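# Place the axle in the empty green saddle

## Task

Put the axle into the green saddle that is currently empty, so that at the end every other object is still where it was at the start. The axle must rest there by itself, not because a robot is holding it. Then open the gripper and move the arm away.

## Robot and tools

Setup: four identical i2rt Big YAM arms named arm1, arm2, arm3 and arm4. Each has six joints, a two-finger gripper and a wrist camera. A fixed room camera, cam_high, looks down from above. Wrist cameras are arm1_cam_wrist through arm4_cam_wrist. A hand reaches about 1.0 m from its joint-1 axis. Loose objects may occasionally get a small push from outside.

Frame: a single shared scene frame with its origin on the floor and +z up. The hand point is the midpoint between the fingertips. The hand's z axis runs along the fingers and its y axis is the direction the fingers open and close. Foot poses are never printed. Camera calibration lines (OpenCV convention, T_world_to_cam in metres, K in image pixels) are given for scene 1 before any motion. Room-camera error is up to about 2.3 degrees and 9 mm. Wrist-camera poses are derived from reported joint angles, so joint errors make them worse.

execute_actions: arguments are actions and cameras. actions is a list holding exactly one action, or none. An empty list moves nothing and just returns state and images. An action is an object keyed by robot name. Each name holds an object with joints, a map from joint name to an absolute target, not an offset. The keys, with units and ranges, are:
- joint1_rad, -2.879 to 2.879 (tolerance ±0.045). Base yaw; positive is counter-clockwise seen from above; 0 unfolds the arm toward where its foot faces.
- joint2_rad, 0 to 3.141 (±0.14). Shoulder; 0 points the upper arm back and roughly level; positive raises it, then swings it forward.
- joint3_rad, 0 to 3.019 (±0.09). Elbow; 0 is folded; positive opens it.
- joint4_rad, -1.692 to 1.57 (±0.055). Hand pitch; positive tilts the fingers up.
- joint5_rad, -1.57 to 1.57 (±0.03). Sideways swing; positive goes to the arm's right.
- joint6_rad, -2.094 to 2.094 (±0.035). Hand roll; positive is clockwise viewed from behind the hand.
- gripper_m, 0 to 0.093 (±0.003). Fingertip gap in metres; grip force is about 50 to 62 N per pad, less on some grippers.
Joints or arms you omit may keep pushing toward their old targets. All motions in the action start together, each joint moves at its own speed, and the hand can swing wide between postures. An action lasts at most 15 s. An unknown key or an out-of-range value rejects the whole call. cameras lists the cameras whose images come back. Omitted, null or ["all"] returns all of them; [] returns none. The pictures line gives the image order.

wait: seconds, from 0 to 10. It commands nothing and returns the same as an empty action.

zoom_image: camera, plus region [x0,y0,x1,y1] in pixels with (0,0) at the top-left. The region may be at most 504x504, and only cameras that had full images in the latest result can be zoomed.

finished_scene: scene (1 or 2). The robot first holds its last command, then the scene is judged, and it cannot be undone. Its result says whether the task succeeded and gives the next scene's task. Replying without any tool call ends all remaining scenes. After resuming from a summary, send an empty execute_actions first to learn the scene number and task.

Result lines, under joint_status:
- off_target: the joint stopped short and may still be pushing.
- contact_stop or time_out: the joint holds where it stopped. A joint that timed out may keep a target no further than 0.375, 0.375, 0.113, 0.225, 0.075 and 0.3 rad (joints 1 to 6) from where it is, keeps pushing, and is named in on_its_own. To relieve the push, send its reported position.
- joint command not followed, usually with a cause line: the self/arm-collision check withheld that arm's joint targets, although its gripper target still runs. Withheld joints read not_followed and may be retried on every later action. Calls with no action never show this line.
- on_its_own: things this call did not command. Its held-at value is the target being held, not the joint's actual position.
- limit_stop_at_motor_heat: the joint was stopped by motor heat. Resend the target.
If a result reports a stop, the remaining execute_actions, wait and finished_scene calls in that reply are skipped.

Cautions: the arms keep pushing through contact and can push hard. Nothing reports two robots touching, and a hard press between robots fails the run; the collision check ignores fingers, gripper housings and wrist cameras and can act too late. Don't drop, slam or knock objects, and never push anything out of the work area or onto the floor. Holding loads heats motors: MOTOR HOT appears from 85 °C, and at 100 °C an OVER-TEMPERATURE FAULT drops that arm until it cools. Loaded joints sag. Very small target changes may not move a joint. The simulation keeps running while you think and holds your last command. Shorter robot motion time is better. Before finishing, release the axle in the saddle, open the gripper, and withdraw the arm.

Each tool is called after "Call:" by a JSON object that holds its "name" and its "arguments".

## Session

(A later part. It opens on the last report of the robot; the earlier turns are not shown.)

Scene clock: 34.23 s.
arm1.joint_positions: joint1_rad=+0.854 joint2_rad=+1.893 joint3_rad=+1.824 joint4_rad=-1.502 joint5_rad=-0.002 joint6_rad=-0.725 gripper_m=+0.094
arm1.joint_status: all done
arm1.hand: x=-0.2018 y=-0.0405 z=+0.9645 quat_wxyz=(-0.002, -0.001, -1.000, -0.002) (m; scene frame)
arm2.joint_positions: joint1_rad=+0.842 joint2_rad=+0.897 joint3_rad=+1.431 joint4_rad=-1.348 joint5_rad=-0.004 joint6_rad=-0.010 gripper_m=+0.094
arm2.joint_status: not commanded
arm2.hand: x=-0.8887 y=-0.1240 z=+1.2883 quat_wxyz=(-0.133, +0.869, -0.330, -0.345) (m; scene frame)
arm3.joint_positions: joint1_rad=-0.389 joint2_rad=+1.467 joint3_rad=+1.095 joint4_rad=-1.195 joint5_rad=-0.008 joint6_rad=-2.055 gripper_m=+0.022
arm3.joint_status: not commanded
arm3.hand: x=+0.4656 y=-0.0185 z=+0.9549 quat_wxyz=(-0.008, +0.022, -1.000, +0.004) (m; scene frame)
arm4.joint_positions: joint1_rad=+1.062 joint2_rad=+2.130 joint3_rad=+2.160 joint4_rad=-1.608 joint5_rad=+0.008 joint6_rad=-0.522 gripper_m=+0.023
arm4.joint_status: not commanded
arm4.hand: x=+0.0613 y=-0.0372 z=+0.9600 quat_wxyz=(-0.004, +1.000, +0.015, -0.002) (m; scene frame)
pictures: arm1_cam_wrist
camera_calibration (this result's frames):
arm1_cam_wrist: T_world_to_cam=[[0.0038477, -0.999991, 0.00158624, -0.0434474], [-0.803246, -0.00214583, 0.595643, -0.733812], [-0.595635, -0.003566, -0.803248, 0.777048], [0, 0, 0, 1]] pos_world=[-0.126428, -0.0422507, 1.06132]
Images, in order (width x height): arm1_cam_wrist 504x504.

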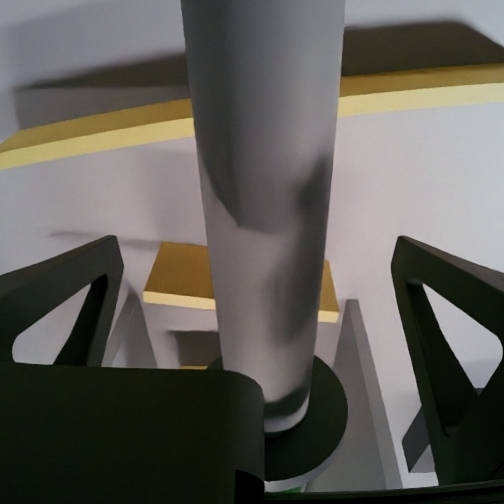

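Call:
{"name": "execute_actions", "arguments": {"actions": [{"arm1":{"joints":{"gripper_m":0}}}], "cameras": []}}

Call:
{"name": "execute_actions", "arguments": {"actions": [{"arm1":{"joints":{"joint2_rad":1.865,"joint3_rad":1.885}},"arm3":{"joints":{"joint2_rad":1.42,"joint3_rad":1.175}},"arm4":{"joints":{"joint2_rad":2.12,"joint3_rad":2.175}}}], "cameras": []}}

Call:
{"name": "execute_actions", "arguments": {"actions": [{"arm4":{"joints":{"gripper_m":0.093}}}], "cameras": ["arm1_cam_wrist","arm4_cam_wrist"]}}

Scene clock: 39.33 s.
arm1.joint_positions: joint1_rad=+0.855 joint2_rad=+1.893 joint3_rad=+1.824 joint4_rad=-1.499 joint5_rad=+0.001 joint6_rad=-0.745 gripper_m=+0.022
arm1.joint_status: gripper_m off_target (ended at +0.022, target +0.000)
arm1.hand: x=-0.2014 y=-0.0411 z=+0.9645 quat_wxyz=(-0.002, +0.010, -1.000, +0.000) (m; scene frame)
arm2.joint_positions: joint1_rad=+0.842 joint2_rad=+0.897 joint3_rad=+1.431 joint4_rad=-1.348 joint5_rad=-0.004 joint6_rad=-0.010 gripper_m=+0.094
arm2.joint_status: not commanded
arm2.hand: x=-0.8887 y=-0.1240 z=+1.2883 quat_wxyz=(-0.133, +0.869, -0.330, -0.345) (m; scene frame)
arm3.joint_positions: joint1_rad=-0.389 joint2_rad=+1.467 joint3_rad=+1.095 joint4_rad=-1.194 joint5_rad=-0.008 joint6_rad=-2.051 gripper_m=+0.022
arm3.joint_status: not commanded
arm3.hand: x=+0.4656 y=-0.0187 z=+0.9549 quat_wxyz=(-0.009, +0.020, -1.000, +0.004) (m; scene frame)
arm4.joint_positions: joint1_rad=+1.060 joint2_rad=+2.130 joint3_rad=+2.162 joint4_rad=-1.608 joint5_rad=+0.008 joint6_rad=-0.520 gripper_m=+0.023
arm4.joint_status: not commanded
arm4.hand: x=+0.0617 y=-0.0358 z=+0.9606 quat_wxyz=(-0.004, +1.000, +0.013, -0.003) (m; scene frame)
pictures: none
No camera images: the call's "cameras" was empty. Leave "cameras" out to get every camera's image.

Scene clock: 39.90 s.
arm1.joint_positions: joint1_rad=+0.855 joint2_rad=+1.892 joint3_rad=+1.824 joint4_rad=-1.499 joint5_rad=+0.001 joint6_rad=-0.745 gripper_m=+0.022
arm1.joint_status: all done
arm1.hand: x=-0.2014 y=-0.0410 z=+0.9650 quat_wxyz=(-0.002, +0.010, -1.000, +0.000) (m; scene frame)
arm2.joint_positions: joint1_rad=+0.842 joint2_rad=+0.897 joint3_rad=+1.431 joint4_rad=-1.348 joint5_rad=-0.004 joint6_rad=-0.010 gripper_m=+0.094
arm2.joint_status: not commanded
arm2.hand: x=-0.8887 y=-0.1240 z=+1.2883 quat_wxyz=(-0.133, +0.869, -0.330, -0.345) (m; scene frame)
arm3.joint_positions: joint1_rad=-0.389 joint2_rad=+1.467 joint3_rad=+1.095 joint4_rad=-1.194 joint5_rad=-0.008 joint6_rad=-2.051 gripper_m=+0.022
arm3.joint_status: all done
arm3.hand: x=+0.4656 y=-0.0187 z=+0.9549 quat_wxyz=(-0.009, +0.020, -1.000, +0.004) (m; scene frame)
arm4.joint_positions: joint1_rad=+1.060 joint2_rad=+2.131 joint3_rad=+2.162 joint4_rad=-1.608 joint5_rad=+0.008 joint6_rad=-0.520 gripper_m=+0.023
arm4.joint_status: all done
arm4.hand: x=+0.0616 y=-0.0358 z=+0.9596 quat_wxyz=(-0.004, +1.000, +0.013, -0.002) (m; scene frame)
pictures: none
No camera images: the call's "cameras" was empty. Leave "cameras" out to get every camera's image.

Scene clock: 40.60 s.
arm1.joint_positions: joint1_rad=+0.855 joint2_rad=+1.892 joint3_rad=+1.824 joint4_rad=-1.499 joint5_rad=+0.001 joint6_rad=-0.745 gripper_m=+0.022
arm1.joint_status: not commanded
arm1.hand: x=-0.2014 y=-0.0410 z=+0.9650 quat_wxyz=(-0.002, +0.010, -1.000, +0.000) (m; scene frame)
arm2.joint_positions: joint1_rad=+0.842 joint2_rad=+0.897 joint3_rad=+1.431 joint4_rad=-1.348 joint5_rad=-0.004 joint6_rad=-0.010 gripper_m=+0.094
arm2.joint_status: not commanded
arm2.hand: x=-0.8887 y=-0.1240 z=+1.2883 quat_wxyz=(-0.133, +0.869, -0.330, -0.345) (m; scene frame)
arm3.joint_positions: joint1_rad=-0.389 joint2_rad=+1.467 joint3_rad=+1.095 joint4_rad=-1.194 joint5_rad=-0.008 joint6_rad=-2.051 gripper_m=+0.022
arm3.joint_status: not commanded
arm3.hand: x=+0.4656 y=-0.0187 z=+0.9549 quat_wxyz=(-0.009, +0.020, -1.000, +0.004) (m; scene frame)
arm4.joint_positions: joint1_rad=+1.060 joint2_rad=+2.129 joint3_rad=+2.162 joint4_rad=-1.608 joint5_rad=+0.004 joint6_rad=-0.501 gripper_m=+0.093
arm4.joint_status: all done
arm4.hand: x=+0.0614 y=-0.0364 z=+0.9609 quat_wxyz=(-0.002, +1.000, +0.004, -0.004) (m; scene frame)
pictures: arm1_cam_wrist, arm4_cam_wrist
camera_calibration (this result's frames):
arm1_cam_wrist: T_world_to_cam=[[0.024421, -0.99968, 0.00653149, -0.0445747], [-0.803258, -0.0157323, 0.595424, -0.734131], [-0.595131, -0.0197873, -0.803385, 0.777175], [0, 0, 0, 1]] pos_world=[-0.126087, -0.0407318, 1.06178]
arm4_cam_wrist: T_world_to_cam=[[-0.00881512, 0.999923, 0.00871184, 0.0291121], [0.808242, 0.00199496, 0.588848, -0.610124], [0.588785, 0.012232, -0.808197, 0.865711], [0, 0, 0, 1]] pos_world=[-0.0163338, -0.0384821, 1.05868]
Images, in order (width x height): arm1_cam_wrist 504x504, arm4_cam_wrist 504x504.

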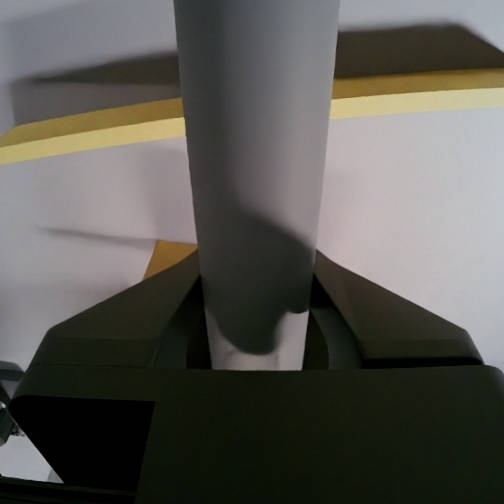

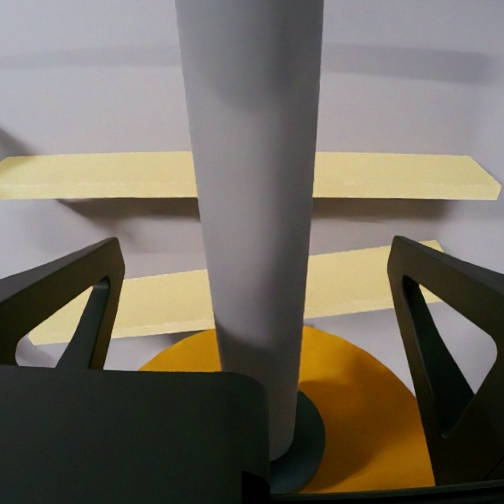

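Call:
{"name": "execute_actions", "arguments": {"actions": [{"arm4":{"joints":{"joint2_rad":1.8}}}], "cameras": []}}

Call:
{"name": "execute_actions", "arguments": {"actions": [{"arm4":{"joints":{"joint2_rad":0.65,"joint3_rad":1.28,"joint4_rad":-1.62,"joint6_rad":-1.8}}}], "cameras": ["cam_high"]}}

Call:
{"name": "execute_actions", "arguments": {"actions": [{"arm4":{"joints":{"joint1_rad":-0.215}}}], "cameras": []}}

Call:
{"name": "execute_actions", "arguments": {"actions": [{"arm4":{"joints":{"joint2_rad":1.22,"joint3_rad":1.3}}}], "cameras": ["arm4_cam_wrist","cam_high"]}}

Scene clock: 43.13 s.
arm1.joint_positions: joint1_rad=+0.855 joint2_rad=+1.892 joint3_rad=+1.824 joint4_rad=-1.499 joint5_rad=+0.001 joint6_rad=-0.745 gripper_m=+0.022
arm1.joint_status: not commanded
arm1.hand: x=-0.2014 y=-0.0410 z=+0.9650 quat_wxyz=(-0.002, +0.010, -1.000, +0.000) (m; scene frame)
arm2.joint_positions: joint1_rad=+0.842 joint2_rad=+0.897 joint3_rad=+1.431 joint4_rad=-1.348 joint5_rad=-0.004 joint6_rad=-0.010 gripper_m=+0.094
arm2.joint_status: not commanded
arm2.hand: x=-0.8887 y=-0.1240 z=+1.2883 quat_wxyz=(-0.133, +0.869, -0.330, -0.345) (m; scene frame)
arm3.joint_positions: joint1_rad=-0.389 joint2_rad=+1.467 joint3_rad=+1.095 joint4_rad=-1.194 joint5_rad=-0.008 joint6_rad=-2.051 gripper_m=+0.022
arm3.joint_status: not commanded
arm3.hand: x=+0.4656 y=-0.0187 z=+0.9549 quat_wxyz=(-0.009, +0.020, -1.000, +0.004) (m; scene frame)
arm4.joint_positions: joint1_rad=+1.060 joint2_rad=+1.807 joint3_rad=+2.167 joint4_rad=-1.608 joint5_rad=+0.003 joint6_rad=-0.501 gripper_m=+0.093
arm4.joint_status: all done
arm4.hand: x=+0.1072 y=-0.0604 z=+1.1623 quat_wxyz=(-0.080, +0.986, +0.003, -0.148) (m; scene frame)
pictures: none
No camera images: the call's "cameras" was empty. Leave "cameras" out to get every camera's image.

Scene clock: 45.17 s.
arm1.joint_positions: joint1_rad=+0.855 joint2_rad=+1.892 joint3_rad=+1.824 joint4_rad=-1.499 joint5_rad=+0.001 joint6_rad=-0.745 gripper_m=+0.022
arm1.joint_status: not commanded
arm1.hand: x=-0.2014 y=-0.0410 z=+0.9650 quat_wxyz=(-0.002, +0.010, -1.000, +0.000) (m; scene frame)
arm2.joint_positions: joint1_rad=+0.842 joint2_rad=+0.897 joint3_rad=+1.431 joint4_rad=-1.348 joint5_rad=-0.004 joint6_rad=-0.010 gripper_m=+0.094
arm2.joint_status: not commanded
arm2.hand: x=-0.8887 y=-0.1240 z=+1.2883 quat_wxyz=(-0.133, +0.869, -0.330, -0.345) (m; scene frame)
arm3.joint_positions: joint1_rad=-0.389 joint2_rad=+1.467 joint3_rad=+1.095 joint4_rad=-1.194 joint5_rad=-0.008 joint6_rad=-2.051 gripper_m=+0.022
arm3.joint_status: not commanded
arm3.hand: x=+0.4656 y=-0.0187 z=+0.9549 quat_wxyz=(-0.009, +0.020, -1.000, +0.004) (m; scene frame)
arm4.joint_positions: joint1_rad=+1.060 joint2_rad=+0.651 joint3_rad=+1.286 joint4_rad=-1.614 joint5_rad=+0.003 joint6_rad=-1.788 gripper_m=+0.093
arm4.joint_status: all done
arm4.hand: x=+0.4648 y=-0.2528 z=+1.2088 quat_wxyz=(-0.271, +0.762, +0.575, -0.124) (m; scene frame)
pictures: cam_high
Images, in order (width x height): cam_high 504x504.

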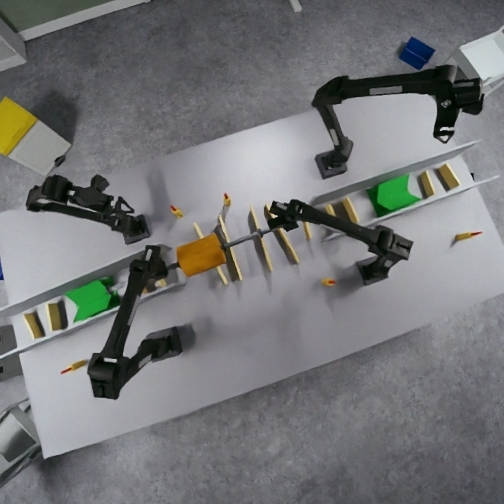

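Scene clock: 46.80 s.
arm1.joint_positions: joint1_rad=+0.855 joint2_rad=+1.892 joint3_rad=+1.824 joint4_rad=-1.499 joint5_rad=+0.001 joint6_rad=-0.745 gripper_m=+0.022
arm1.joint_status: not commanded
arm1.hand: x=-0.2014 y=-0.0410 z=+0.9650 quat_wxyz=(-0.002, +0.010, -1.000, +0.000) (m; scene frame)
arm2.joint_positions: joint1_rad=+0.842 joint2_rad=+0.897 joint3_rad=+1.431 joint4_rad=-1.348 joint5_rad=-0.004 joint6_rad=-0.010 gripper_m=+0.094
arm2.joint_status: not commanded
arm2.hand: x=-0.8887 y=-0.1240 z=+1.2883 quat_wxyz=(-0.133, +0.869, -0.330, -0.345) (m; scene frame)
arm3.joint_positions: joint1_rad=-0.389 joint2_rad=+1.467 joint3_rad=+1.095 joint4_rad=-1.194 joint5_rad=-0.008 joint6_rad=-2.051 gripper_m=+0.022
arm3.joint_status: not commanded
arm3.hand: x=+0.4656 y=-0.0187 z=+0.9549 quat_wxyz=(-0.009, +0.020, -1.000, +0.004) (m; scene frame)
arm4.joint_positions: joint1_rad=-0.209 joint2_rad=+0.651 joint3_rad=+1.286 joint4_rad=-1.614 joint5_rad=+0.001 joint6_rad=-1.790 gripper_m=+0.093
arm4.joint_status: all done
arm4.hand: x=+0.6861 y=-0.1491 z=+1.2061 quat_wxyz=(-0.287, +0.956, +0.010, +0.053) (m; scene frame)
pictures: none
No camera images: the call's "cameras" was empty. Leave "cameras" out to get every camera's image.

Scene clock: 48.13 s.
arm1.joint_positions: joint1_rad=+0.855 joint2_rad=+1.892 joint3_rad=+1.824 joint4_rad=-1.499 joint5_rad=+0.001 joint6_rad=-0.745 gripper_m=+0.022
arm1.joint_status: not commanded
arm1.hand: x=-0.2014 y=-0.0410 z=+0.9650 quat_wxyz=(-0.002, +0.010, -1.000, +0.000) (m; scene frame)
arm2.joint_positions: joint1_rad=+0.842 joint2_rad=+0.897 joint3_rad=+1.431 joint4_rad=-1.348 joint5_rad=-0.004 joint6_rad=-0.010 gripper_m=+0.094
arm2.joint_status: not commanded
arm2.hand: x=-0.8887 y=-0.1240 z=+1.2883 quat_wxyz=(-0.133, +0.869, -0.330, -0.345) (m; scene frame)
arm3.joint_positions: joint1_rad=-0.389 joint2_rad=+1.467 joint3_rad=+1.095 joint4_rad=-1.194 joint5_rad=-0.008 joint6_rad=-2.051 gripper_m=+0.022
arm3.joint_status: not commanded
arm3.hand: x=+0.4656 y=-0.0187 z=+0.9549 quat_wxyz=(-0.009, +0.020, -1.000, +0.004) (m; scene frame)
arm4.joint_positions: joint1_rad=-0.209 joint2_rad=+1.231 joint3_rad=+1.286 joint4_rad=-1.614 joint5_rad=+0.001 joint6_rad=-1.790 gripper_m=+0.093
arm4.joint_status: all done
arm4.hand: x=+0.7103 y=-0.0137 z=+1.0552 quat_wxyz=(-0.008, +1.000, +0.013, -0.005) (m; scene frame)
pictures: arm4_cam_wrist, cam_high
camera_calibration (this result's frames):
arm4_cam_wrist: T_world_to_cam=[[-0.028115, 0.999424, 0.0189914, 0.0141154], [0.809662, 0.0116265, 0.586781, -1.18889], [0.586223, 0.031874, -0.809523, 0.563131], [0, 0, 0, 1]] pos_world=[0.632878, -0.0182338, 1.15322]
Images, in order (width x height): arm4_cam_wrist 504x504, cam_high 504x504.

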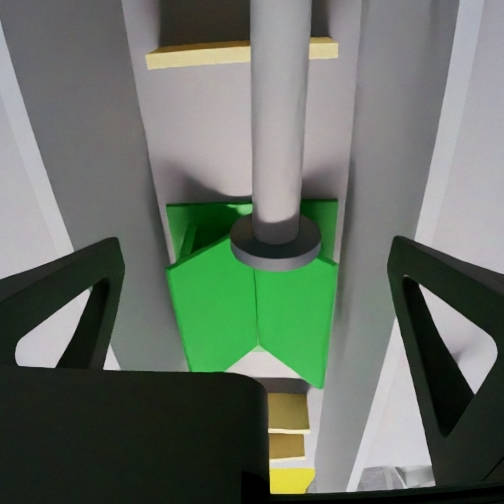

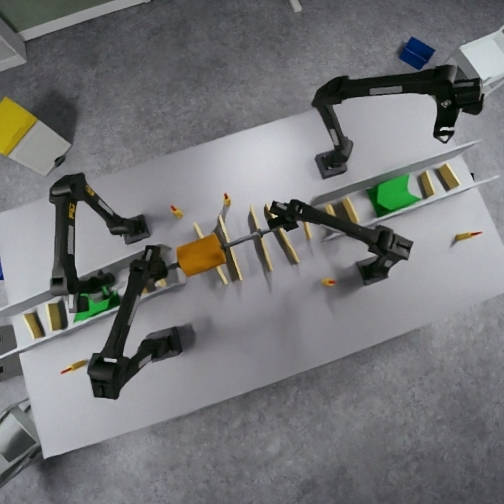

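Call:
{"name": "execute_actions", "arguments": {"actions": [{"arm4":{"joints":{"joint1_rad":-0.17,"joint2_rad":1.265,"joint3_rad":1.05,"joint4_rad":-1.335,"joint6_rad":-1.75}}}], "cameras": ["arm4_cam_wrist"]}}

Scene clock: 49.37 s.
arm1.joint_positions: joint1_rad=+0.855 joint2_rad=+1.892 joint3_rad=+1.824 joint4_rad=-1.499 joint5_rad=+0.001 joint6_rad=-0.745 gripper_m=+0.022
arm1.joint_status: not commanded
arm1.hand: x=-0.2014 y=-0.0410 z=+0.9650 quat_wxyz=(-0.002, +0.010, -1.000, +0.000) (m; scene frame)
arm2.joint_positions: joint1_rad=+0.842 joint2_rad=+0.897 joint3_rad=+1.431 joint4_rad=-1.348 joint5_rad=-0.004 joint6_rad=-0.010 gripper_m=+0.094
arm2.joint_status: not commanded
arm2.hand: x=-0.8887 y=-0.1240 z=+1.2883 quat_wxyz=(-0.133, +0.869, -0.330, -0.345) (m; scene frame)
arm3.joint_positions: joint1_rad=-0.389 joint2_rad=+1.467 joint3_rad=+1.095 joint4_rad=-1.194 joint5_rad=-0.008 joint6_rad=-2.051 gripper_m=+0.022
arm3.joint_status: not commanded
arm3.hand: x=+0.4656 y=-0.0187 z=+0.9549 quat_wxyz=(-0.009, +0.020, -1.000, +0.004) (m; scene frame)
arm4.joint_positions: joint1_rad=-0.174 joint2_rad=+1.269 joint3_rad=+1.047 joint4_rad=-1.348 joint5_rad=+0.001 joint6_rad=-1.761 gripper_m=+0.093
arm4.joint_status: all done
arm4.hand: x=+0.6973 y=-0.0083 z=+0.9523 quat_wxyz=(-0.002, +1.000, +0.017, -0.007) (m; scene frame)
pictures: arm4_cam_wrist
camera_calibration (this result's frames):
arm4_cam_wrist: T_world_to_cam=[[-0.0347212, 0.999359, 0.00868486, 0.0246908], [0.810722, 0.0230836, 0.584977, -1.11694], [0.584401, 0.0273521, -0.811004, 0.489849], [0, 0, 0, 1]] pos_world=[0.62012, -0.0122903, 1.05044]
Images, in order (width x height): arm4_cam_wrist 504x504.

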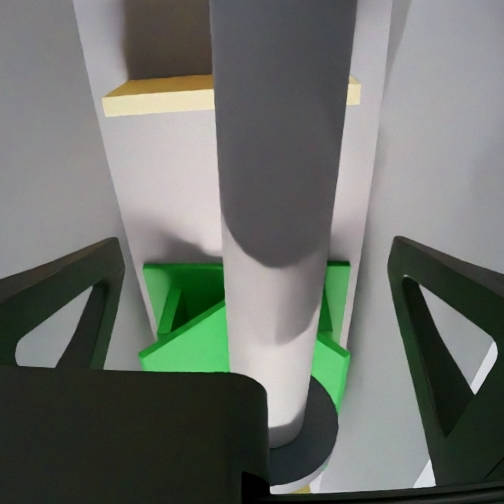

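Call:
{"name": "execute_actions", "arguments": {"actions": [{"arm4":{"joints":{"joint2_rad":1.285,"joint4_rad":-1.32,"gripper_m":0}}}], "cameras": []}}

Call:
{"name": "execute_actions", "arguments": {"actions": [{"arm1":{"joints":{"joint2_rad":1.85,"joint3_rad":1.895}},"arm3":{"joints":{"joint2_rad":1.46,"joint3_rad":1.105}},"arm4":{"joints":{"joint2_rad":1.255,"joint3_rad":1.115}}}], "cameras": []}}

Call:
{"name": "execute_actions", "arguments": {"actions": [{"arm3":{"joints":{"gripper_m":0.093}}}], "cameras": ["arm3_cam_wrist","arm4_cam_wrist"]}}

Scene clock: 50.30 s.
arm1.joint_positions: joint1_rad=+0.855 joint2_rad=+1.892 joint3_rad=+1.824 joint4_rad=-1.499 joint5_rad=+0.001 joint6_rad=-0.745 gripper_m=+0.022
arm1.joint_status: not commanded
arm1.hand: x=-0.2014 y=-0.0410 z=+0.9650 quat_wxyz=(-0.002, +0.010, -1.000, +0.000) (m; scene frame)
arm2.joint_positions: joint1_rad=+0.842 joint2_rad=+0.897 joint3_rad=+1.431 joint4_rad=-1.348 joint5_rad=-0.004 joint6_rad=-0.010 gripper_m=+0.094
arm2.joint_status: not commanded
arm2.hand: x=-0.8887 y=-0.1240 z=+1.2883 quat_wxyz=(-0.133, +0.869, -0.330, -0.345) (m; scene frame)
arm3.joint_positions: joint1_rad=-0.389 joint2_rad=+1.467 joint3_rad=+1.095 joint4_rad=-1.193 joint5_rad=-0.009 joint6_rad=-2.050 gripper_m=+0.022
arm3.joint_status: not commanded
arm3.hand: x=+0.4656 y=-0.0188 z=+0.9549 quat_wxyz=(-0.009, +0.019, -1.000, +0.005) (m; scene frame)
arm4.joint_positions: joint1_rad=-0.174 joint2_rad=+1.272 joint3_rad=+1.047 joint4_rad=-1.329 joint5_rad=+0.000 joint6_rad=-1.758 gripper_m=+0.023
arm4.joint_status: gripper_m off_target (ended at +0.023, target +0.000); the others done
arm4.hand: x=+0.6979 y=-0.0035 z=+0.9512 quat_wxyz=(-0.010, +1.000, +0.015, -0.006) (m; scene frame)
pictures: none
No camera images: the call's "cameras" was empty. Leave "cameras" out to get every camera's image.

Scene clock: 50.90 s.
arm1.joint_positions: joint1_rad=+0.855 joint2_rad=+1.892 joint3_rad=+1.824 joint4_rad=-1.499 joint5_rad=+0.001 joint6_rad=-0.745 gripper_m=+0.022
arm1.joint_status: all done
arm1.hand: x=-0.2014 y=-0.0410 z=+0.9650 quat_wxyz=(-0.002, +0.010, -1.000, +0.000) (m; scene frame)
arm2.joint_positions: joint1_rad=+0.842 joint2_rad=+0.897 joint3_rad=+1.431 joint4_rad=-1.348 joint5_rad=-0.004 joint6_rad=-0.010 gripper_m=+0.094
arm2.joint_status: not commanded
arm2.hand: x=-0.8887 y=-0.1240 z=+1.2883 quat_wxyz=(-0.133, +0.869, -0.330, -0.345) (m; scene frame)
arm3.joint_positions: joint1_rad=-0.389 joint2_rad=+1.469 joint3_rad=+1.095 joint4_rad=-1.193 joint5_rad=-0.009 joint6_rad=-2.050 gripper_m=+0.022
arm3.joint_status: all done
arm3.hand: x=+0.4656 y=-0.0188 z=+0.9540 quat_wxyz=(-0.009, +0.019, -1.000, +0.004) (m; scene frame)
arm4.joint_positions: joint1_rad=-0.174 joint2_rad=+1.272 joint3_rad=+1.047 joint4_rad=-1.329 joint5_rad=+0.000 joint6_rad=-1.758 gripper_m=+0.023
arm4.joint_status: all done
arm4.hand: x=+0.6979 y=-0.0035 z=+0.9513 quat_wxyz=(-0.010, +1.000, +0.015, -0.006) (m; scene frame)
pictures: none
No camera images: the call's "cameras" was empty. Leave "cameras" out to get every camera's image.

Scene clock: 51.70 s.
arm1.joint_positions: joint1_rad=+0.855 joint2_rad=+1.892 joint3_rad=+1.824 joint4_rad=-1.499 joint5_rad=+0.001 joint6_rad=-0.745 gripper_m=+0.022
arm1.joint_status: not commanded
arm1.hand: x=-0.2014 y=-0.0410 z=+0.9650 quat_wxyz=(-0.002, +0.010, -1.000, +0.000) (m; scene frame)
arm2.joint_positions: joint1_rad=+0.842 joint2_rad=+0.897 joint3_rad=+1.431 joint4_rad=-1.348 joint5_rad=-0.004 joint6_rad=-0.010 gripper_m=+0.094
arm2.joint_status: not commanded
arm2.hand: x=-0.8887 y=-0.1240 z=+1.2883 quat_wxyz=(-0.133, +0.869, -0.330, -0.345) (m; scene frame)
arm3.joint_positions: joint1_rad=-0.390 joint2_rad=+1.468 joint3_rad=+1.095 joint4_rad=-1.193 joint5_rad=-0.004 joint6_rad=-2.043 gripper_m=+0.093
arm3.joint_status: all done
arm3.hand: x=+0.4646 y=-0.0184 z=+0.9545 quat_wxyz=(-0.007, +0.015, -1.000, +0.003) (m; scene frame)
arm4.joint_positions: joint1_rad=-0.174 joint2_rad=+1.272 joint3_rad=+1.047 joint4_rad=-1.329 joint5_rad=+0.000 joint6_rad=-1.758 gripper_m=+0.023
arm4.joint_status: not commanded
arm4.hand: x=+0.6979 y=-0.0035 z=+0.9512 quat_wxyz=(-0.010, +1.000, +0.015, -0.006) (m; scene frame)
pictures: arm3_cam_wrist, arm4_cam_wrist
camera_calibration (this result's frames):
arm3_cam_wrist: T_world_to_cam=[[0.0414635, -0.999117, -0.00671391, -0.0317483], [-0.816185, -0.0377462, 0.576556, -0.165431], [-0.576301, -0.0184263, -0.81703, 1.17601], [0, 0, 0, 1]] pos_world=[0.544032, -0.0162951, 1.05601]
arm4_cam_wrist: T_world_to_cam=[[-0.0314866, 0.999221, 0.0237735, 0.00337657], [0.809845, 0.0115644, 0.58653, -1.11782], [0.585798, 0.0377206, -0.809578, 0.486199], [0, 0, 0, 1]] pos_world=[0.62055, -0.00878681, 1.04917]
Images, in order (width x height): arm3_cam_wrist 504x504, arm4_cam_wrist 504x504.

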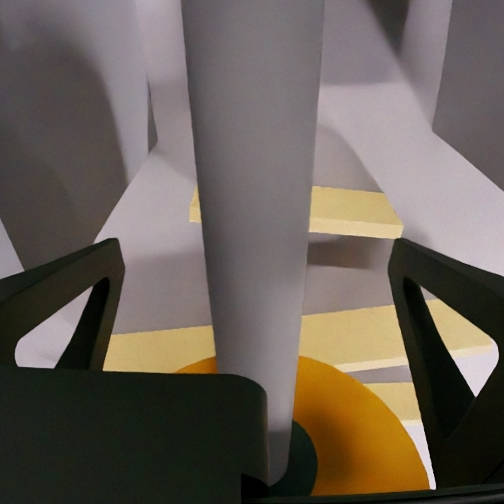

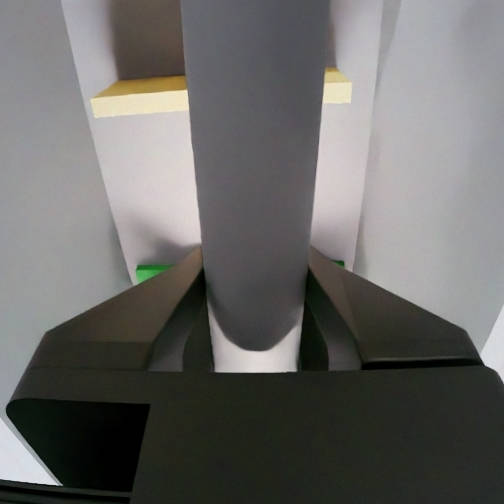

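Call:
{"name": "execute_actions", "arguments": {"actions": [{"arm3":{"joints":{"joint2_rad":1.40,"joint3_rad":1.44,"joint4_rad":-1.55}}}], "cameras": []}}

Call:
{"name": "execute_actions", "arguments": {"actions": [{"arm3":{"joints":{"joint2_rad":0.5}}}], "cameras": []}}

Call:
{"name": "execute_actions", "arguments": {"actions": [{"arm3":{"joints":{"joint1_rad":0.9,"joint6_rad":0}},"arm1":{"joints":{"joint1_rad":0.664,"joint2_rad":1.546,"joint3_rad":1.435,"joint4_rad":-1.383,"joint6_rad":-0.94}},"arm4":{"joints":{"joint1_rad":0.265,"joint2_rad":1.23,"joint3_rad":1.135,"joint4_rad":-1.385,"joint6_rad":-1.30}}}], "cameras": ["cam_high"]}}

Scene clock: 53.70 s.
arm1.joint_positions: joint1_rad=+0.855 joint2_rad=+1.892 joint3_rad=+1.824 joint4_rad=-1.499 joint5_rad=+0.001 joint6_rad=-0.745 gripper_m=+0.022
arm1.joint_status: not commanded
arm1.hand: x=-0.2014 y=-0.0410 z=+0.9650 quat_wxyz=(-0.002, +0.010, -1.000, +0.000) (m; scene frame)
arm2.joint_positions: joint1_rad=+0.842 joint2_rad=+0.897 joint3_rad=+1.431 joint4_rad=-1.348 joint5_rad=-0.004 joint6_rad=-0.010 gripper_m=+0.094
arm2.joint_status: not commanded
arm2.hand: x=-0.8887 y=-0.1240 z=+1.2883 quat_wxyz=(-0.133, +0.869, -0.330, -0.345) (m; scene frame)
arm3.joint_positions: joint1_rad=-0.390 joint2_rad=+1.399 joint3_rad=+1.395 joint4_rad=-1.538 joint5_rad=-0.004 joint6_rad=-2.042 gripper_m=+0.093
arm3.joint_status: all done
arm3.hand: x=+0.4605 y=-0.0235 z=+1.0934 quat_wxyz=(-0.001, +0.015, -1.000, +0.014) (m; scene frame)
arm4.joint_positions: joint1_rad=-0.174 joint2_rad=+1.272 joint3_rad=+1.047 joint4_rad=-1.329 joint5_rad=+0.000 joint6_rad=-1.758 gripper_m=+0.023
arm4.joint_status: not commanded
arm4.hand: x=+0.6979 y=-0.0035 z=+0.9512 quat_wxyz=(-0.010, +1.000, +0.015, -0.006) (m; scene frame)
pictures: none
No camera images: the call's "cameras" was empty. Leave "cameras" out to get every camera's image.

Scene clock: 55.20 s.
arm1.joint_positions: joint1_rad=+0.855 joint2_rad=+1.892 joint3_rad=+1.824 joint4_rad=-1.499 joint5_rad=+0.001 joint6_rad=-0.745 gripper_m=+0.022
arm1.joint_status: not commanded
arm1.hand: x=-0.2014 y=-0.0410 z=+0.9650 quat_wxyz=(-0.002, +0.010, -1.000, +0.000) (m; scene frame)
arm2.joint_positions: joint1_rad=+0.842 joint2_rad=+0.897 joint3_rad=+1.431 joint4_rad=-1.348 joint5_rad=-0.004 joint6_rad=-0.010 gripper_m=+0.094
arm2.joint_status: not commanded
arm2.hand: x=-0.8887 y=-0.1240 z=+1.2883 quat_wxyz=(-0.133, +0.869, -0.330, -0.345) (m; scene frame)
arm3.joint_positions: joint1_rad=-0.390 joint2_rad=+0.487 joint3_rad=+1.423 joint4_rad=-1.540 joint5_rad=-0.004 joint6_rad=-2.042 gripper_m=+0.093
arm3.joint_status: all done
arm3.hand: x=+0.5706 y=+0.2163 z=+1.3623 quat_wxyz=(+0.198, +0.011, -0.886, +0.418) (m; scene frame)
arm4.joint_positions: joint1_rad=-0.174 joint2_rad=+1.272 joint3_rad=+1.047 joint4_rad=-1.329 joint5_rad=+0.000 joint6_rad=-1.758 gripper_m=+0.023
arm4.joint_status: not commanded
arm4.hand: x=+0.6979 y=-0.0035 z=+0.9512 quat_wxyz=(-0.010, +1.000, +0.015, -0.006) (m; scene frame)
pictures: none
No camera images: the call's "cameras" was empty. Leave "cameras" out to get every camera's image.

Scene clock: 57.57 s.
arm1.joint_positions: joint1_rad=+0.661 joint2_rad=+1.575 joint3_rad=+1.415 joint4_rad=-1.378 joint5_rad=-0.004 joint6_rad=-0.919 gripper_m=+0.022
arm1.joint_status: all done
arm1.hand: x=-0.3519 y=-0.0295 z=+0.9706 quat_wxyz=(-0.013, -0.001, -1.000, +0.011) (m; scene frame)
arm2.joint_positions: joint1_rad=+0.842 joint2_rad=+0.897 joint3_rad=+1.431 joint4_rad=-1.348 joint5_rad=-0.004 joint6_rad=-0.010 gripper_m=+0.094
arm2.joint_status: not commanded
arm2.hand: x=-0.8887 y=-0.1240 z=+1.2883 quat_wxyz=(-0.133, +0.869, -0.330, -0.345) (m; scene frame)
arm3.joint_positions: joint1_rad=+0.893 joint2_rad=+0.487 joint3_rad=+1.423 joint4_rad=-1.540 joint5_rad=-0.002 joint6_rad=-0.013 gripper_m=+0.093
arm3.joint_status: all done
arm3.hand: x=+0.7438 y=+0.2515 z=+1.3644 quat_wxyz=(-0.439, -0.311, -0.827, +0.166) (m; scene frame)
arm4.joint_positions: joint1_rad=+0.266 joint2_rad=+1.266 joint3_rad=+1.067 joint4_rad=-1.371 joint5_rad=-0.007 joint6_rad=-1.293 gripper_m=+0.023
arm4.joint_status: all done
arm4.hand: x=+0.5449 y=-0.0172 z=+0.9626 quat_wxyz=(-0.001, +1.000, +0.003, -0.010) (m; scene frame)
pictures: cam_high
Images, in order (width x height): cam_high 504x504.

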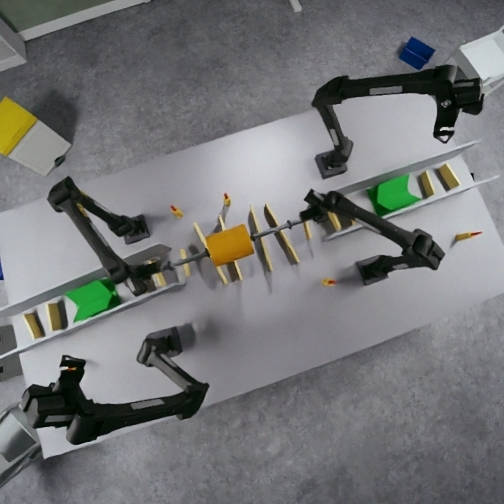

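Call:
{"name": "execute_actions", "arguments": {"actions": [{"arm2":{"joints":{"joint2_rad":0.4,"joint3_rad":1.3,"joint4_rad":-1.62,"joint6_rad":-1.9}},"arm1":{"joints":{"joint1_rad":0.358,"joint2_rad":1.372,"joint3_rad":1.222,"joint4_rad":-1.375,"joint6_rad":-1.235}},"arm4":{"joints":{"joint1_rad":0.634,"joint2_rad":1.382,"joint3_rad":1.278,"joint4_rad":-1.36,"joint6_rad":-0.92}}}], "cameras": []}}

Call:
{"name": "execute_actions", "arguments": {"actions": [{"arm2":{"joints":{"joint1_rad":-0.33}},"arm1":{"joints":{"joint1_rad":-0.027,"joint2_rad":1.31,"joint3_rad":1.16,"joint4_rad":-1.375,"joint6_rad":-1.62}},"arm4":{"joints":{"joint1_rad":0.88,"joint2_rad":1.637,"joint3_rad":1.583,"joint4_rad":-1.412,"joint6_rad":-0.67}}}], "cameras": ["cam_high"]}}

Call:
{"name": "execute_actions", "arguments": {"actions": [{"arm1":{"joints":{"joint1_rad":-0.358,"joint2_rad":1.385,"joint3_rad":1.275,"joint4_rad":-1.375,"joint6_rad":-1.95}},"arm4":{"joints":{"joint1_rad":1.016,"joint2_rad":1.925,"joint3_rad":2.005,"joint4_rad":-1.535,"joint6_rad":-0.535}}}], "cameras": ["cam_high","arm1_cam_wrist"]}}

Scene clock: 60.57 s.
arm1.joint_positions: joint1_rad=+0.352 joint2_rad=+1.399 joint3_rad=+1.204 joint4_rad=-1.358 joint5_rad=-0.008 joint6_rad=-1.218 gripper_m=+0.022
arm1.joint_status: all done
arm1.hand: x=-0.5044 y=-0.0299 z=+0.9630 quat_wxyz=(-0.009, -0.005, -1.000, +0.005) (m; scene frame)
arm2.joint_positions: joint1_rad=+0.842 joint2_rad=+0.394 joint3_rad=+1.291 joint4_rad=-1.613 joint5_rad=-0.004 joint6_rad=-1.889 gripper_m=+0.094
arm2.joint_status: all done
arm2.hand: x=-0.7303 y=-0.2678 z=+1.2795 quat_wxyz=(-0.400, +0.763, +0.496, -0.108) (m; scene frame)
arm3.joint_positions: joint1_rad=+0.893 joint2_rad=+0.487 joint3_rad=+1.423 joint4_rad=-1.540 joint5_rad=-0.002 joint6_rad=-0.013 gripper_m=+0.093
arm3.joint_status: not commanded
arm3.hand: x=+0.7438 y=+0.2515 z=+1.3644 quat_wxyz=(-0.439, -0.311, -0.827, +0.166) (m; scene frame)
arm4.joint_positions: joint1_rad=+0.644 joint2_rad=+1.421 joint3_rad=+1.213 joint4_rad=-1.345 joint5_rad=-0.004 joint6_rad=-0.906 gripper_m=+0.023
arm4.joint_status: all done
arm4.hand: x=+0.3907 y=-0.0268 z=+0.9643 quat_wxyz=(-0.007, +1.000, -0.002, -0.014) (m; scene frame)
pictures: none
No camera images: the call's "cameras" was empty. Leave "cameras" out to get every camera's image.

Scene clock: 62.93 s.
arm1.joint_positions: joint1_rad=-0.026 joint2_rad=+1.347 joint3_rad=+1.136 joint4_rad=-1.362 joint5_rad=-0.003 joint6_rad=-1.583 gripper_m=+0.022
arm1.joint_status: joint6_rad time_out (moved -0.365 of -0.402); the others done
arm1.on_its_own: joint6_rad reads -1.583 and still pushes toward -1.620 since a time_out
arm1.hand: x=-0.6539 y=-0.0274 z=+0.9562 quat_wxyz=(-0.003, -0.012, -1.000, -0.002) (m; scene frame)
arm2.joint_positions: joint1_rad=-0.318 joint2_rad=+0.394 joint3_rad=+1.291 joint4_rad=-1.613 joint5_rad=-0.003 joint6_rad=-1.890 gripper_m=+0.094
arm2.joint_status: all done
arm2.hand: x=-0.6007 y=-0.2340 z=+1.2794 quat_wxyz=(-0.393, +0.910, -0.003, +0.130) (m; scene frame)
arm3.joint_positions: joint1_rad=+0.893 joint2_rad=+0.487 joint3_rad=+1.423 joint4_rad=-1.540 joint5_rad=-0.002 joint6_rad=-0.013 gripper_m=+0.093
arm3.joint_status: not commanded
arm3.hand: x=+0.7438 y=+0.2515 z=+1.3644 quat_wxyz=(-0.439, -0.311, -0.827, +0.166) (m; scene frame)
arm4.joint_positions: joint1_rad=+0.893 joint2_rad=+1.675 joint3_rad=+1.511 joint4_rad=-1.396 joint5_rad=-0.005 joint6_rad=-0.645 gripper_m=+0.023
arm4.joint_status: all done
arm4.hand: x=+0.2414 y=-0.0391 z=+0.9679 quat_wxyz=(-0.003, +1.000, -0.008, -0.013) (m; scene frame)
pictures: cam_high
Images, in order (width x height): cam_high 504x504.

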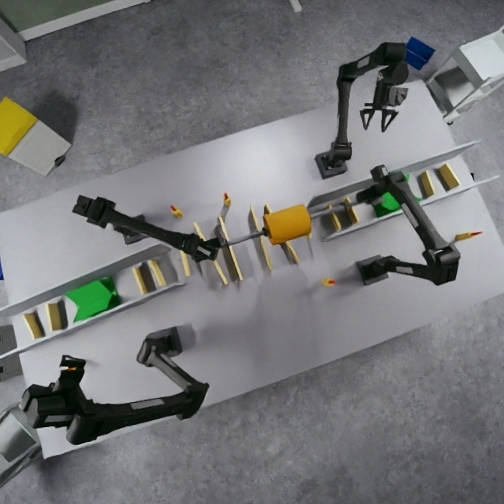

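not run: a stop came earlier in this reply.

Call:
{"name": "execute_actions", "arguments": {"actions": [{"arm1":{"joints":{"joint1_rad":-0.358,"joint2_rad":1.38,"joint3_rad":1.28,"joint4_rad":-1.375,"joint6_rad":-1.925}},"arm4":{"joints":{"joint1_rad":1.0,"joint2_rad":1.925,"joint3_rad":2.0,"joint4_rad":-1.535,"joint6_rad":-0.56}}}], "cameras": ["cam_high","arm1_cam_wrist"]}}

Scene clock: 64.30 s.
arm1.joint_positions: joint1_rad=-0.352 joint2_rad=+1.399 joint3_rad=+1.202 joint4_rad=-1.364 joint5_rad=+0.004 joint6_rad=-1.911 gripper_m=+0.022
arm1.joint_status: all done
arm1.hand: x=-0.7838 y=-0.0251 z=+0.9616 quat_wxyz=(+0.002, -0.011, -1.000, +0.003) (m; scene frame)
arm2.joint_positions: joint1_rad=-0.318 joint2_rad=+0.394 joint3_rad=+1.291 joint4_rad=-1.613 joint5_rad=-0.003 joint6_rad=-1.890 gripper_m=+0.094
arm2.joint_status: not commanded
arm2.hand: x=-0.6007 y=-0.2340 z=+1.2794 quat_wxyz=(-0.393, +0.910, -0.003, +0.130) (m; scene frame)
arm3.joint_positions: joint1_rad=+0.893 joint2_rad=+0.487 joint3_rad=+1.423 joint4_rad=-1.540 joint5_rad=-0.002 joint6_rad=-0.013 gripper_m=+0.093
arm3.joint_status: not commanded
arm3.hand: x=+0.7438 y=+0.2515 z=+1.3644 quat_wxyz=(-0.439, -0.311, -0.827, +0.166) (m; scene frame)
arm4.joint_positions: joint1_rad=+1.014 joint2_rad=+1.973 joint3_rad=+1.927 joint4_rad=-1.509 joint5_rad=-0.009 joint6_rad=-0.530 gripper_m=+0.023
arm4.joint_status: all done
arm4.hand: x=+0.1122 y=-0.0340 z=+0.9669 quat_wxyz=(-0.002, +1.000, -0.005, -0.016) (m; scene frame)
pictures: arm1_cam_wrist, cam_high
camera_calibration (this result's frames):
arm1_cam_wrist: T_world_to_cam=[[-0.0167257, -0.999794, 0.0115081, -0.0514527], [-0.797924, 0.0202826, 0.602417, -1.20133], [-0.602527, 0.000893278, -0.798098, 0.417823], [0, 0, 0, 1]] pos_world=[-0.707678, -0.0274493, 1.05776]
Images, in order (width x height): arm1_cam_wrist 504x504, cam_high 504x504.

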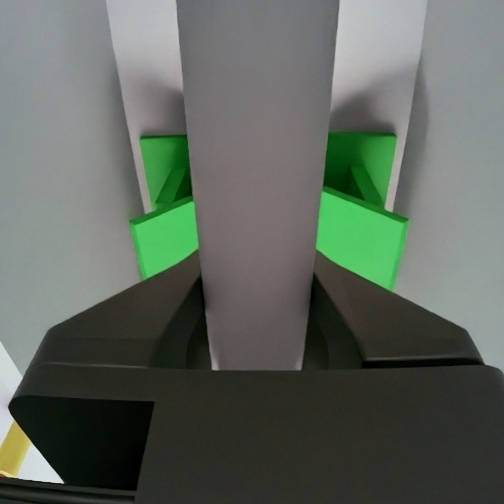

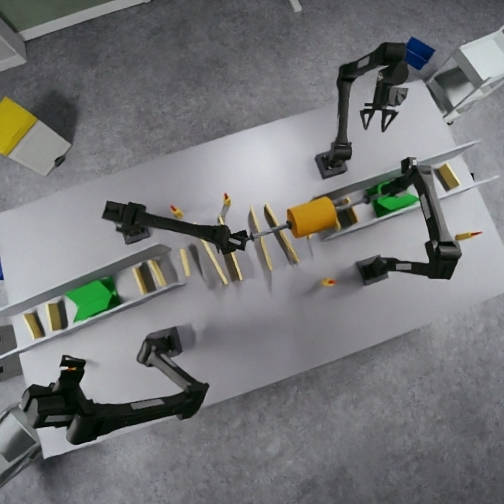

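Call:
{"name": "execute_actions", "arguments": {"actions": [{"arm2":{"joints":{"joint1_rad":-0.335,"joint2_rad":1.218,"joint3_rad":1.22,"joint4_rad":-1.55}}}], "cameras": ["cam_high","arm2_cam_wrist"]}}

Scene clock: 66.57 s.
arm1.joint_positions: joint1_rad=-0.352 joint2_rad=+1.399 joint3_rad=+1.202 joint4_rad=-1.364 joint5_rad=+0.004 joint6_rad=-1.911 gripper_m=+0.022
arm1.joint_status: not commanded
arm1.hand: x=-0.7838 y=-0.0251 z=+0.9616 quat_wxyz=(+0.002, -0.011, -1.000, +0.003) (m; scene frame)
arm2.joint_positions: joint1_rad=-0.319 joint2_rad=+1.221 joint3_rad=+1.216 joint4_rad=-1.556 joint5_rad=-0.003 joint6_rad=-1.890 gripper_m=+0.094
arm2.joint_status: all done
arm2.hand: x=-0.5304 y=-0.0276 z=+1.0656 quat_wxyz=(-0.005, +1.000, -0.004, +0.000) (m; scene frame)
arm3.joint_positions: joint1_rad=+0.893 joint2_rad=+0.487 joint3_rad=+1.423 joint4_rad=-1.540 joint5_rad=-0.002 joint6_rad=-0.013 gripper_m=+0.093
arm3.joint_status: not commanded
arm3.hand: x=+0.7438 y=+0.2515 z=+1.3644 quat_wxyz=(-0.439, -0.311, -0.827, +0.166) (m; scene frame)
arm4.joint_positions: joint1_rad=+1.014 joint2_rad=+1.973 joint3_rad=+1.927 joint4_rad=-1.509 joint5_rad=-0.009 joint6_rad=-0.530 gripper_m=+0.023
arm4.joint_status: not commanded
arm4.hand: x=+0.1122 y=-0.0340 z=+0.9669 quat_wxyz=(-0.002, +1.000, -0.005, -0.016) (m; scene frame)
pictures: arm2_cam_wrist, cam_high
camera_calibration (this result's frames):
arm2_cam_wrist: T_world_to_cam=[[0.0146254, 0.999874, 0.00611189, 0.0299548], [0.800165, -0.0153693, 0.599583, -0.212087], [0.599602, -0.00387864, -0.800289, 1.29144], [0, 0, 0, 1]] pos_world=[-0.605082, -0.0282017, 1.1605]
Images, in order (width x height): arm2_cam_wrist 504x504, cam_high 504x504.

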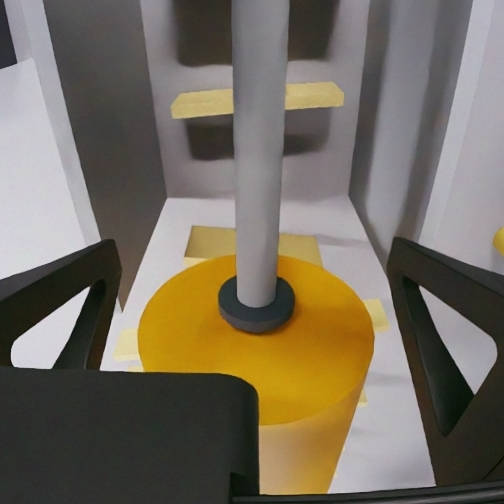

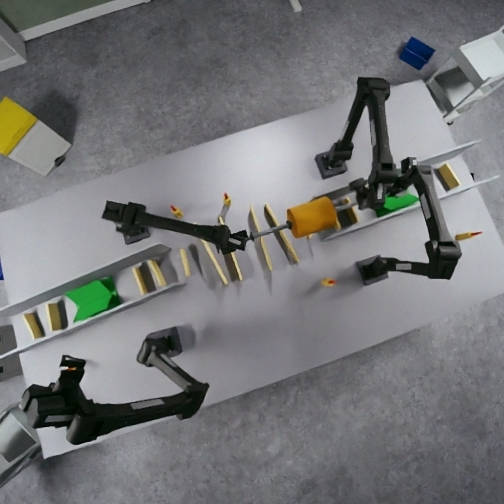

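Call:
{"name": "execute_actions", "arguments": {"actions": [{"arm2":{"joints":{"joint2_rad":1.26,"joint3_rad":0.985,"joint4_rad":-1.28}}}], "cameras": ["arm2_cam_wrist"]}}

Scene clock: 67.77 s.
arm1.joint_positions: joint1_rad=-0.352 joint2_rad=+1.399 joint3_rad=+1.202 joint4_rad=-1.364 joint5_rad=+0.004 joint6_rad=-1.911 gripper_m=+0.022
arm1.joint_status: not commanded
arm1.hand: x=-0.7838 y=-0.0251 z=+0.9616 quat_wxyz=(+0.002, -0.011, -1.000, +0.003) (m; scene frame)
arm2.joint_positions: joint1_rad=-0.319 joint2_rad=+1.260 joint3_rad=+0.981 joint4_rad=-1.291 joint5_rad=-0.003 joint6_rad=-1.890 gripper_m=+0.094
arm2.joint_status: all done
arm2.hand: x=-0.5312 y=-0.0299 z=+0.9644 quat_wxyz=(-0.001, +1.000, -0.004, -0.002) (m; scene frame)
arm3.joint_positions: joint1_rad=+0.893 joint2_rad=+0.487 joint3_rad=+1.423 joint4_rad=-1.540 joint5_rad=-0.002 joint6_rad=-0.013 gripper_m=+0.093
arm3.joint_status: not commanded
arm3.hand: x=+0.7438 y=+0.2515 z=+1.3644 quat_wxyz=(-0.439, -0.311, -0.827, +0.166) (m; scene frame)
arm4.joint_positions: joint1_rad=+1.014 joint2_rad=+1.973 joint3_rad=+1.927 joint4_rad=-1.509 joint5_rad=-0.009 joint6_rad=-0.530 gripper_m=+0.023
arm4.joint_status: not commanded
arm4.hand: x=+0.1122 y=-0.0340 z=+0.9669 quat_wxyz=(-0.002, +1.000, -0.005, -0.016) (m; scene frame)
pictures: arm2_cam_wrist
camera_calibration (this result's frames):
arm2_cam_wrist: T_world_to_cam=[[0.0142459, 0.999895, -0.00259678, 0.0410823], [0.801933, -0.00987412, 0.597333, -0.147546], [0.597245, -0.010592, -0.801989, 1.21116], [0, 0, 0, 1]] pos_world=[-0.605623, -0.0297063, 1.05958]
Images, in order (width x height): arm2_cam_wrist 504x504.

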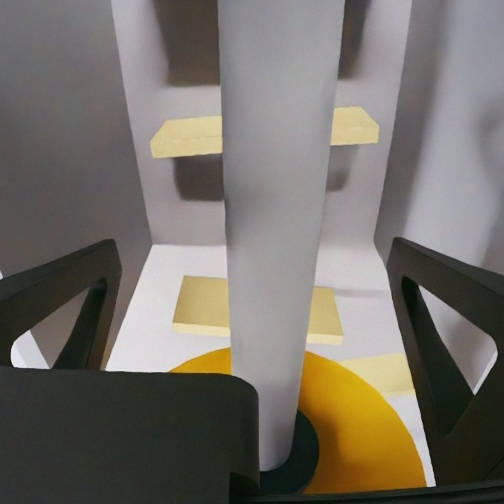

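Call:
{"name": "execute_actions", "arguments": {"actions": [{"arm2":{"joints":{"joint2_rad":1.29,"joint4_rad":-1.23}}}], "cameras": []}}

Call:
{"name": "execute_actions", "arguments": {"actions": [{"arm2":{"joints":{"gripper_m":0}}}], "cameras": ["arm2_cam_wrist"]}}

Call:
{"name": "execute_actions", "arguments": {"actions": [{"arm2":{"joints":{"joint2_rad":1.25,"joint3_rad":1.065}},"arm1":{"joints":{"joint2_rad":1.395,"joint3_rad":1.215}},"arm4":{"joints":{"joint2_rad":1.94,"joint3_rad":1.985}}}], "cameras": []}}

Call:
{"name": "execute_actions", "arguments": {"actions": [{"arm1":{"joints":{"gripper_m":0.093}}}], "cameras": ["arm1_cam_wrist","arm2_cam_wrist"]}}

Scene clock: 69.43 s.
arm1.joint_positions: joint1_rad=-0.352 joint2_rad=+1.399 joint3_rad=+1.202 joint4_rad=-1.364 joint5_rad=+0.004 joint6_rad=-1.911 gripper_m=+0.022
arm1.joint_status: not commanded
arm1.hand: x=-0.7838 y=-0.0251 z=+0.9616 quat_wxyz=(+0.002, -0.011, -1.000, +0.003) (m; scene frame)
arm2.joint_positions: joint1_rad=-0.319 joint2_rad=+1.278 joint3_rad=+0.981 joint4_rad=-1.241 joint5_rad=-0.003 joint6_rad=-1.890 gripper_m=+0.094
arm2.joint_status: all done
arm2.hand: x=-0.5271 y=-0.0179 z=+0.9587 quat_wxyz=(-0.015, +1.000, -0.004, +0.003) (m; scene frame)
arm3.joint_positions: joint1_rad=+0.893 joint2_rad=+0.487 joint3_rad=+1.423 joint4_rad=-1.540 joint5_rad=-0.002 joint6_rad=-0.013 gripper_m=+0.093
arm3.joint_status: not commanded
arm3.hand: x=+0.7438 y=+0.2515 z=+1.3644 quat_wxyz=(-0.439, -0.311, -0.827, +0.166) (m; scene frame)
arm4.joint_positions: joint1_rad=+1.014 joint2_rad=+1.973 joint3_rad=+1.927 joint4_rad=-1.509 joint5_rad=-0.009 joint6_rad=-0.530 gripper_m=+0.023
arm4.joint_status: not commanded
arm4.hand: x=+0.1122 y=-0.0340 z=+0.9669 quat_wxyz=(-0.002, +1.000, -0.005, -0.016) (m; scene frame)
pictures: none
No camera images: the call's "cameras" was empty. Leave "cameras" out to get every camera's image.

Scene clock: 70.17 s.
arm1.joint_positions: joint1_rad=-0.351 joint2_rad=+1.400 joint3_rad=+1.202 joint4_rad=-1.375 joint5_rad=+0.005 joint6_rad=-1.911 gripper_m=+0.022
arm1.joint_status: not commanded
arm1.hand: x=-0.7825 y=-0.0229 z=+0.9612 quat_wxyz=(+0.001, -0.010, -1.000, -0.003) (m; scene frame)
arm2.joint_positions: joint1_rad=-0.324 joint2_rad=+1.278 joint3_rad=+0.976 joint4_rad=-1.250 joint5_rad=+0.002 joint6_rad=-1.888 gripper_m=+0.023
arm2.joint_status: gripper_m off_target (ended at +0.023, target +0.000)
arm2.hand: x=-0.5259 y=-0.0224 z=+0.9569 quat_wxyz=(-0.008, +1.000, -0.008, +0.004) (m; scene frame)
arm3.joint_positions: joint1_rad=+0.893 joint2_rad=+0.487 joint3_rad=+1.423 joint4_rad=-1.540 joint5_rad=-0.002 joint6_rad=-0.013 gripper_m=+0.093
arm3.joint_status: not commanded
arm3.hand: x=+0.7438 y=+0.2515 z=+1.3644 quat_wxyz=(-0.439, -0.311, -0.827, +0.166) (m; scene frame)
arm4.joint_positions: joint1_rad=+1.010 joint2_rad=+1.973 joint3_rad=+1.927 joint4_rad=-1.509 joint5_rad=-0.004 joint6_rad=-0.534 gripper_m=+0.023
arm4.joint_status: not commanded
arm4.hand: x=+0.1138 y=-0.0312 z=+0.9671 quat_wxyz=(-0.004, +1.000, -0.005, -0.015) (m; scene frame)
pictures: arm2_cam_wrist
camera_calibration (this result's frames):
arm2_cam_wrist: T_world_to_cam=[[0.0211153, 0.999696, 0.0127077, 0.0225077], [0.795071, -0.0244967, 0.606022, -0.159459], [0.606149, -0.00269278, -0.795347, 1.20061], [0, 0, 0, 1]] pos_world=[-0.601442, -0.0231741, 1.05125]
Images, in order (width x height): arm2_cam_wrist 504x504.

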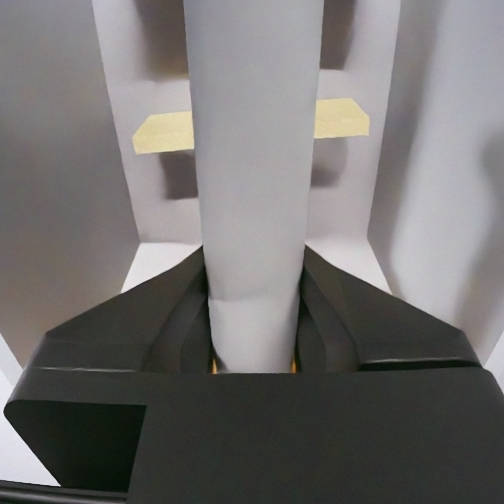

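Scene clock: 70.77 s.
arm1.joint_positions: joint1_rad=-0.351 joint2_rad=+1.401 joint3_rad=+1.201 joint4_rad=-1.375 joint5_rad=+0.005 joint6_rad=-1.911 gripper_m=+0.022
arm1.joint_status: all done
arm1.hand: x=-0.7824 y=-0.0225 z=+0.9603 quat_wxyz=(+0.000, -0.010, -1.000, -0.004) (m; scene frame)
arm2.joint_positions: joint1_rad=-0.324 joint2_rad=+1.274 joint3_rad=+0.976 joint4_rad=-1.248 joint5_rad=+0.002 joint6_rad=-1.888 gripper_m=+0.023
arm2.joint_status: all done
arm2.hand: x=-0.5258 y=-0.0219 z=+0.9582 quat_wxyz=(-0.011, +1.000, -0.008, +0.005) (m; scene frame)
arm3.joint_positions: joint1_rad=+0.893 joint2_rad=+0.487 joint3_rad=+1.423 joint4_rad=-1.540 joint5_rad=-0.002 joint6_rad=-0.013 gripper_m=+0.093
arm3.joint_status: not commanded
arm3.hand: x=+0.7438 y=+0.2515 z=+1.3644 quat_wxyz=(-0.439, -0.311, -0.827, +0.166) (m; scene frame)
arm4.joint_positions: joint1_rad=+1.010 joint2_rad=+1.973 joint3_rad=+1.927 joint4_rad=-1.509 joint5_rad=-0.004 joint6_rad=-0.534 gripper_m=+0.023
arm4.joint_status: all done
arm4.hand: x=+0.1138 y=-0.0312 z=+0.9671 quat_wxyz=(-0.004, +1.000, -0.005, -0.015) (m; scene frame)
pictures: none
No camera images: the call's "cameras" was empty. Leave "cameras" out to get every camera's image.

Scene clock: 71.47 s.
arm1.joint_positions: joint1_rad=-0.351 joint2_rad=+1.401 joint3_rad=+1.201 joint4_rad=-1.375 joint5_rad=+0.002 joint6_rad=-1.911 gripper_m=+0.093
arm1.joint_status: all done
arm1.hand: x=-0.7820 y=-0.0226 z=+0.9603 quat_wxyz=(-0.001, -0.010, -1.000, -0.003) (m; scene frame)
arm2.joint_positions: joint1_rad=-0.325 joint2_rad=+1.274 joint3_rad=+0.976 joint4_rad=-1.244 joint5_rad=+0.004 joint6_rad=-1.888 gripper_m=+0.023
arm2.joint_status: not commanded
arm2.hand: x=-0.5249 y=-0.0212 z=+0.9582 quat_wxyz=(-0.013, +1.000, -0.008, +0.006) (m; scene frame)
arm3.joint_positions: joint1_rad=+0.893 joint2_rad=+0.487 joint3_rad=+1.423 joint4_rad=-1.540 joint5_rad=-0.002 joint6_rad=-0.013 gripper_m=+0.093
arm3.joint_status: not commanded
arm3.hand: x=+0.7438 y=+0.2515 z=+1.3644 quat_wxyz=(-0.439, -0.311, -0.827, +0.166) (m; scene frame)
arm4.joint_positions: joint1_rad=+1.010 joint2_rad=+1.973 joint3_rad=+1.927 joint4_rad=-1.512 joint5_rad=-0.004 joint6_rad=-0.534 gripper_m=+0.023
arm4.joint_status: not commanded
arm4.hand: x=+0.1144 y=-0.0314 z=+0.9671 quat_wxyz=(-0.004, +1.000, -0.005, -0.013) (m; scene frame)
pictures: arm1_cam_wrist, arm2_cam_wrist
camera_calibration (this result's frames):
arm1_cam_wrist: T_world_to_cam=[[-0.0152033, -0.999884, -0.00112213, -0.035565], [-0.802015, 0.0115244, 0.597193, -1.19755], [-0.59711, 0.00997923, -0.802097, 0.426157], [0, 0, 0, 1]] pos_world=[-0.70653, -0.0260125, 1.05695]
arm2_cam_wrist: T_world_to_cam=[[0.0218362, 0.999532, 0.0214293, 0.0132991], [0.792493, -0.0303724, 0.609125, -0.165491], [0.60949, 0.00368162, -0.792785, 1.20044], [0, 0, 0, 1]] pos_world=[-0.600798, -0.0227388, 1.05221]
Images, in order (width x height): arm1_cam_wrist 504x504, arm2_cam_wrist 504x504.

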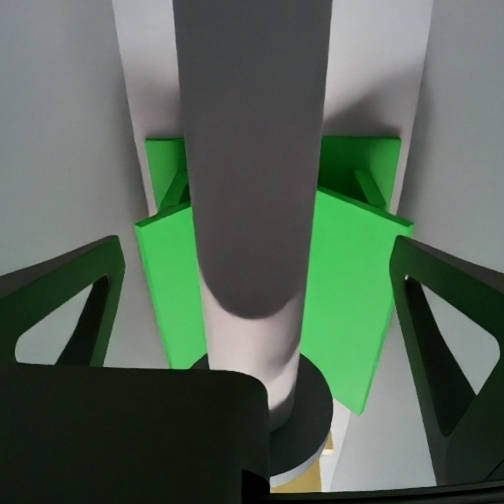

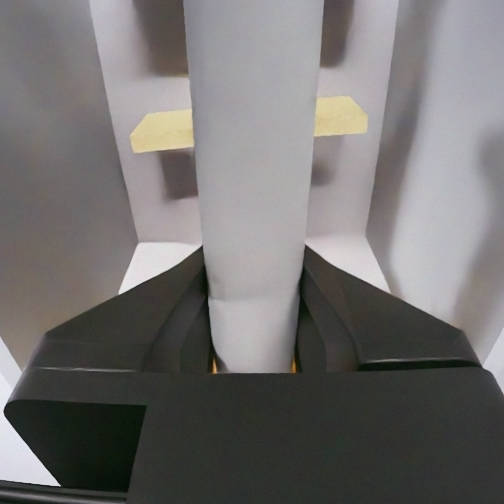

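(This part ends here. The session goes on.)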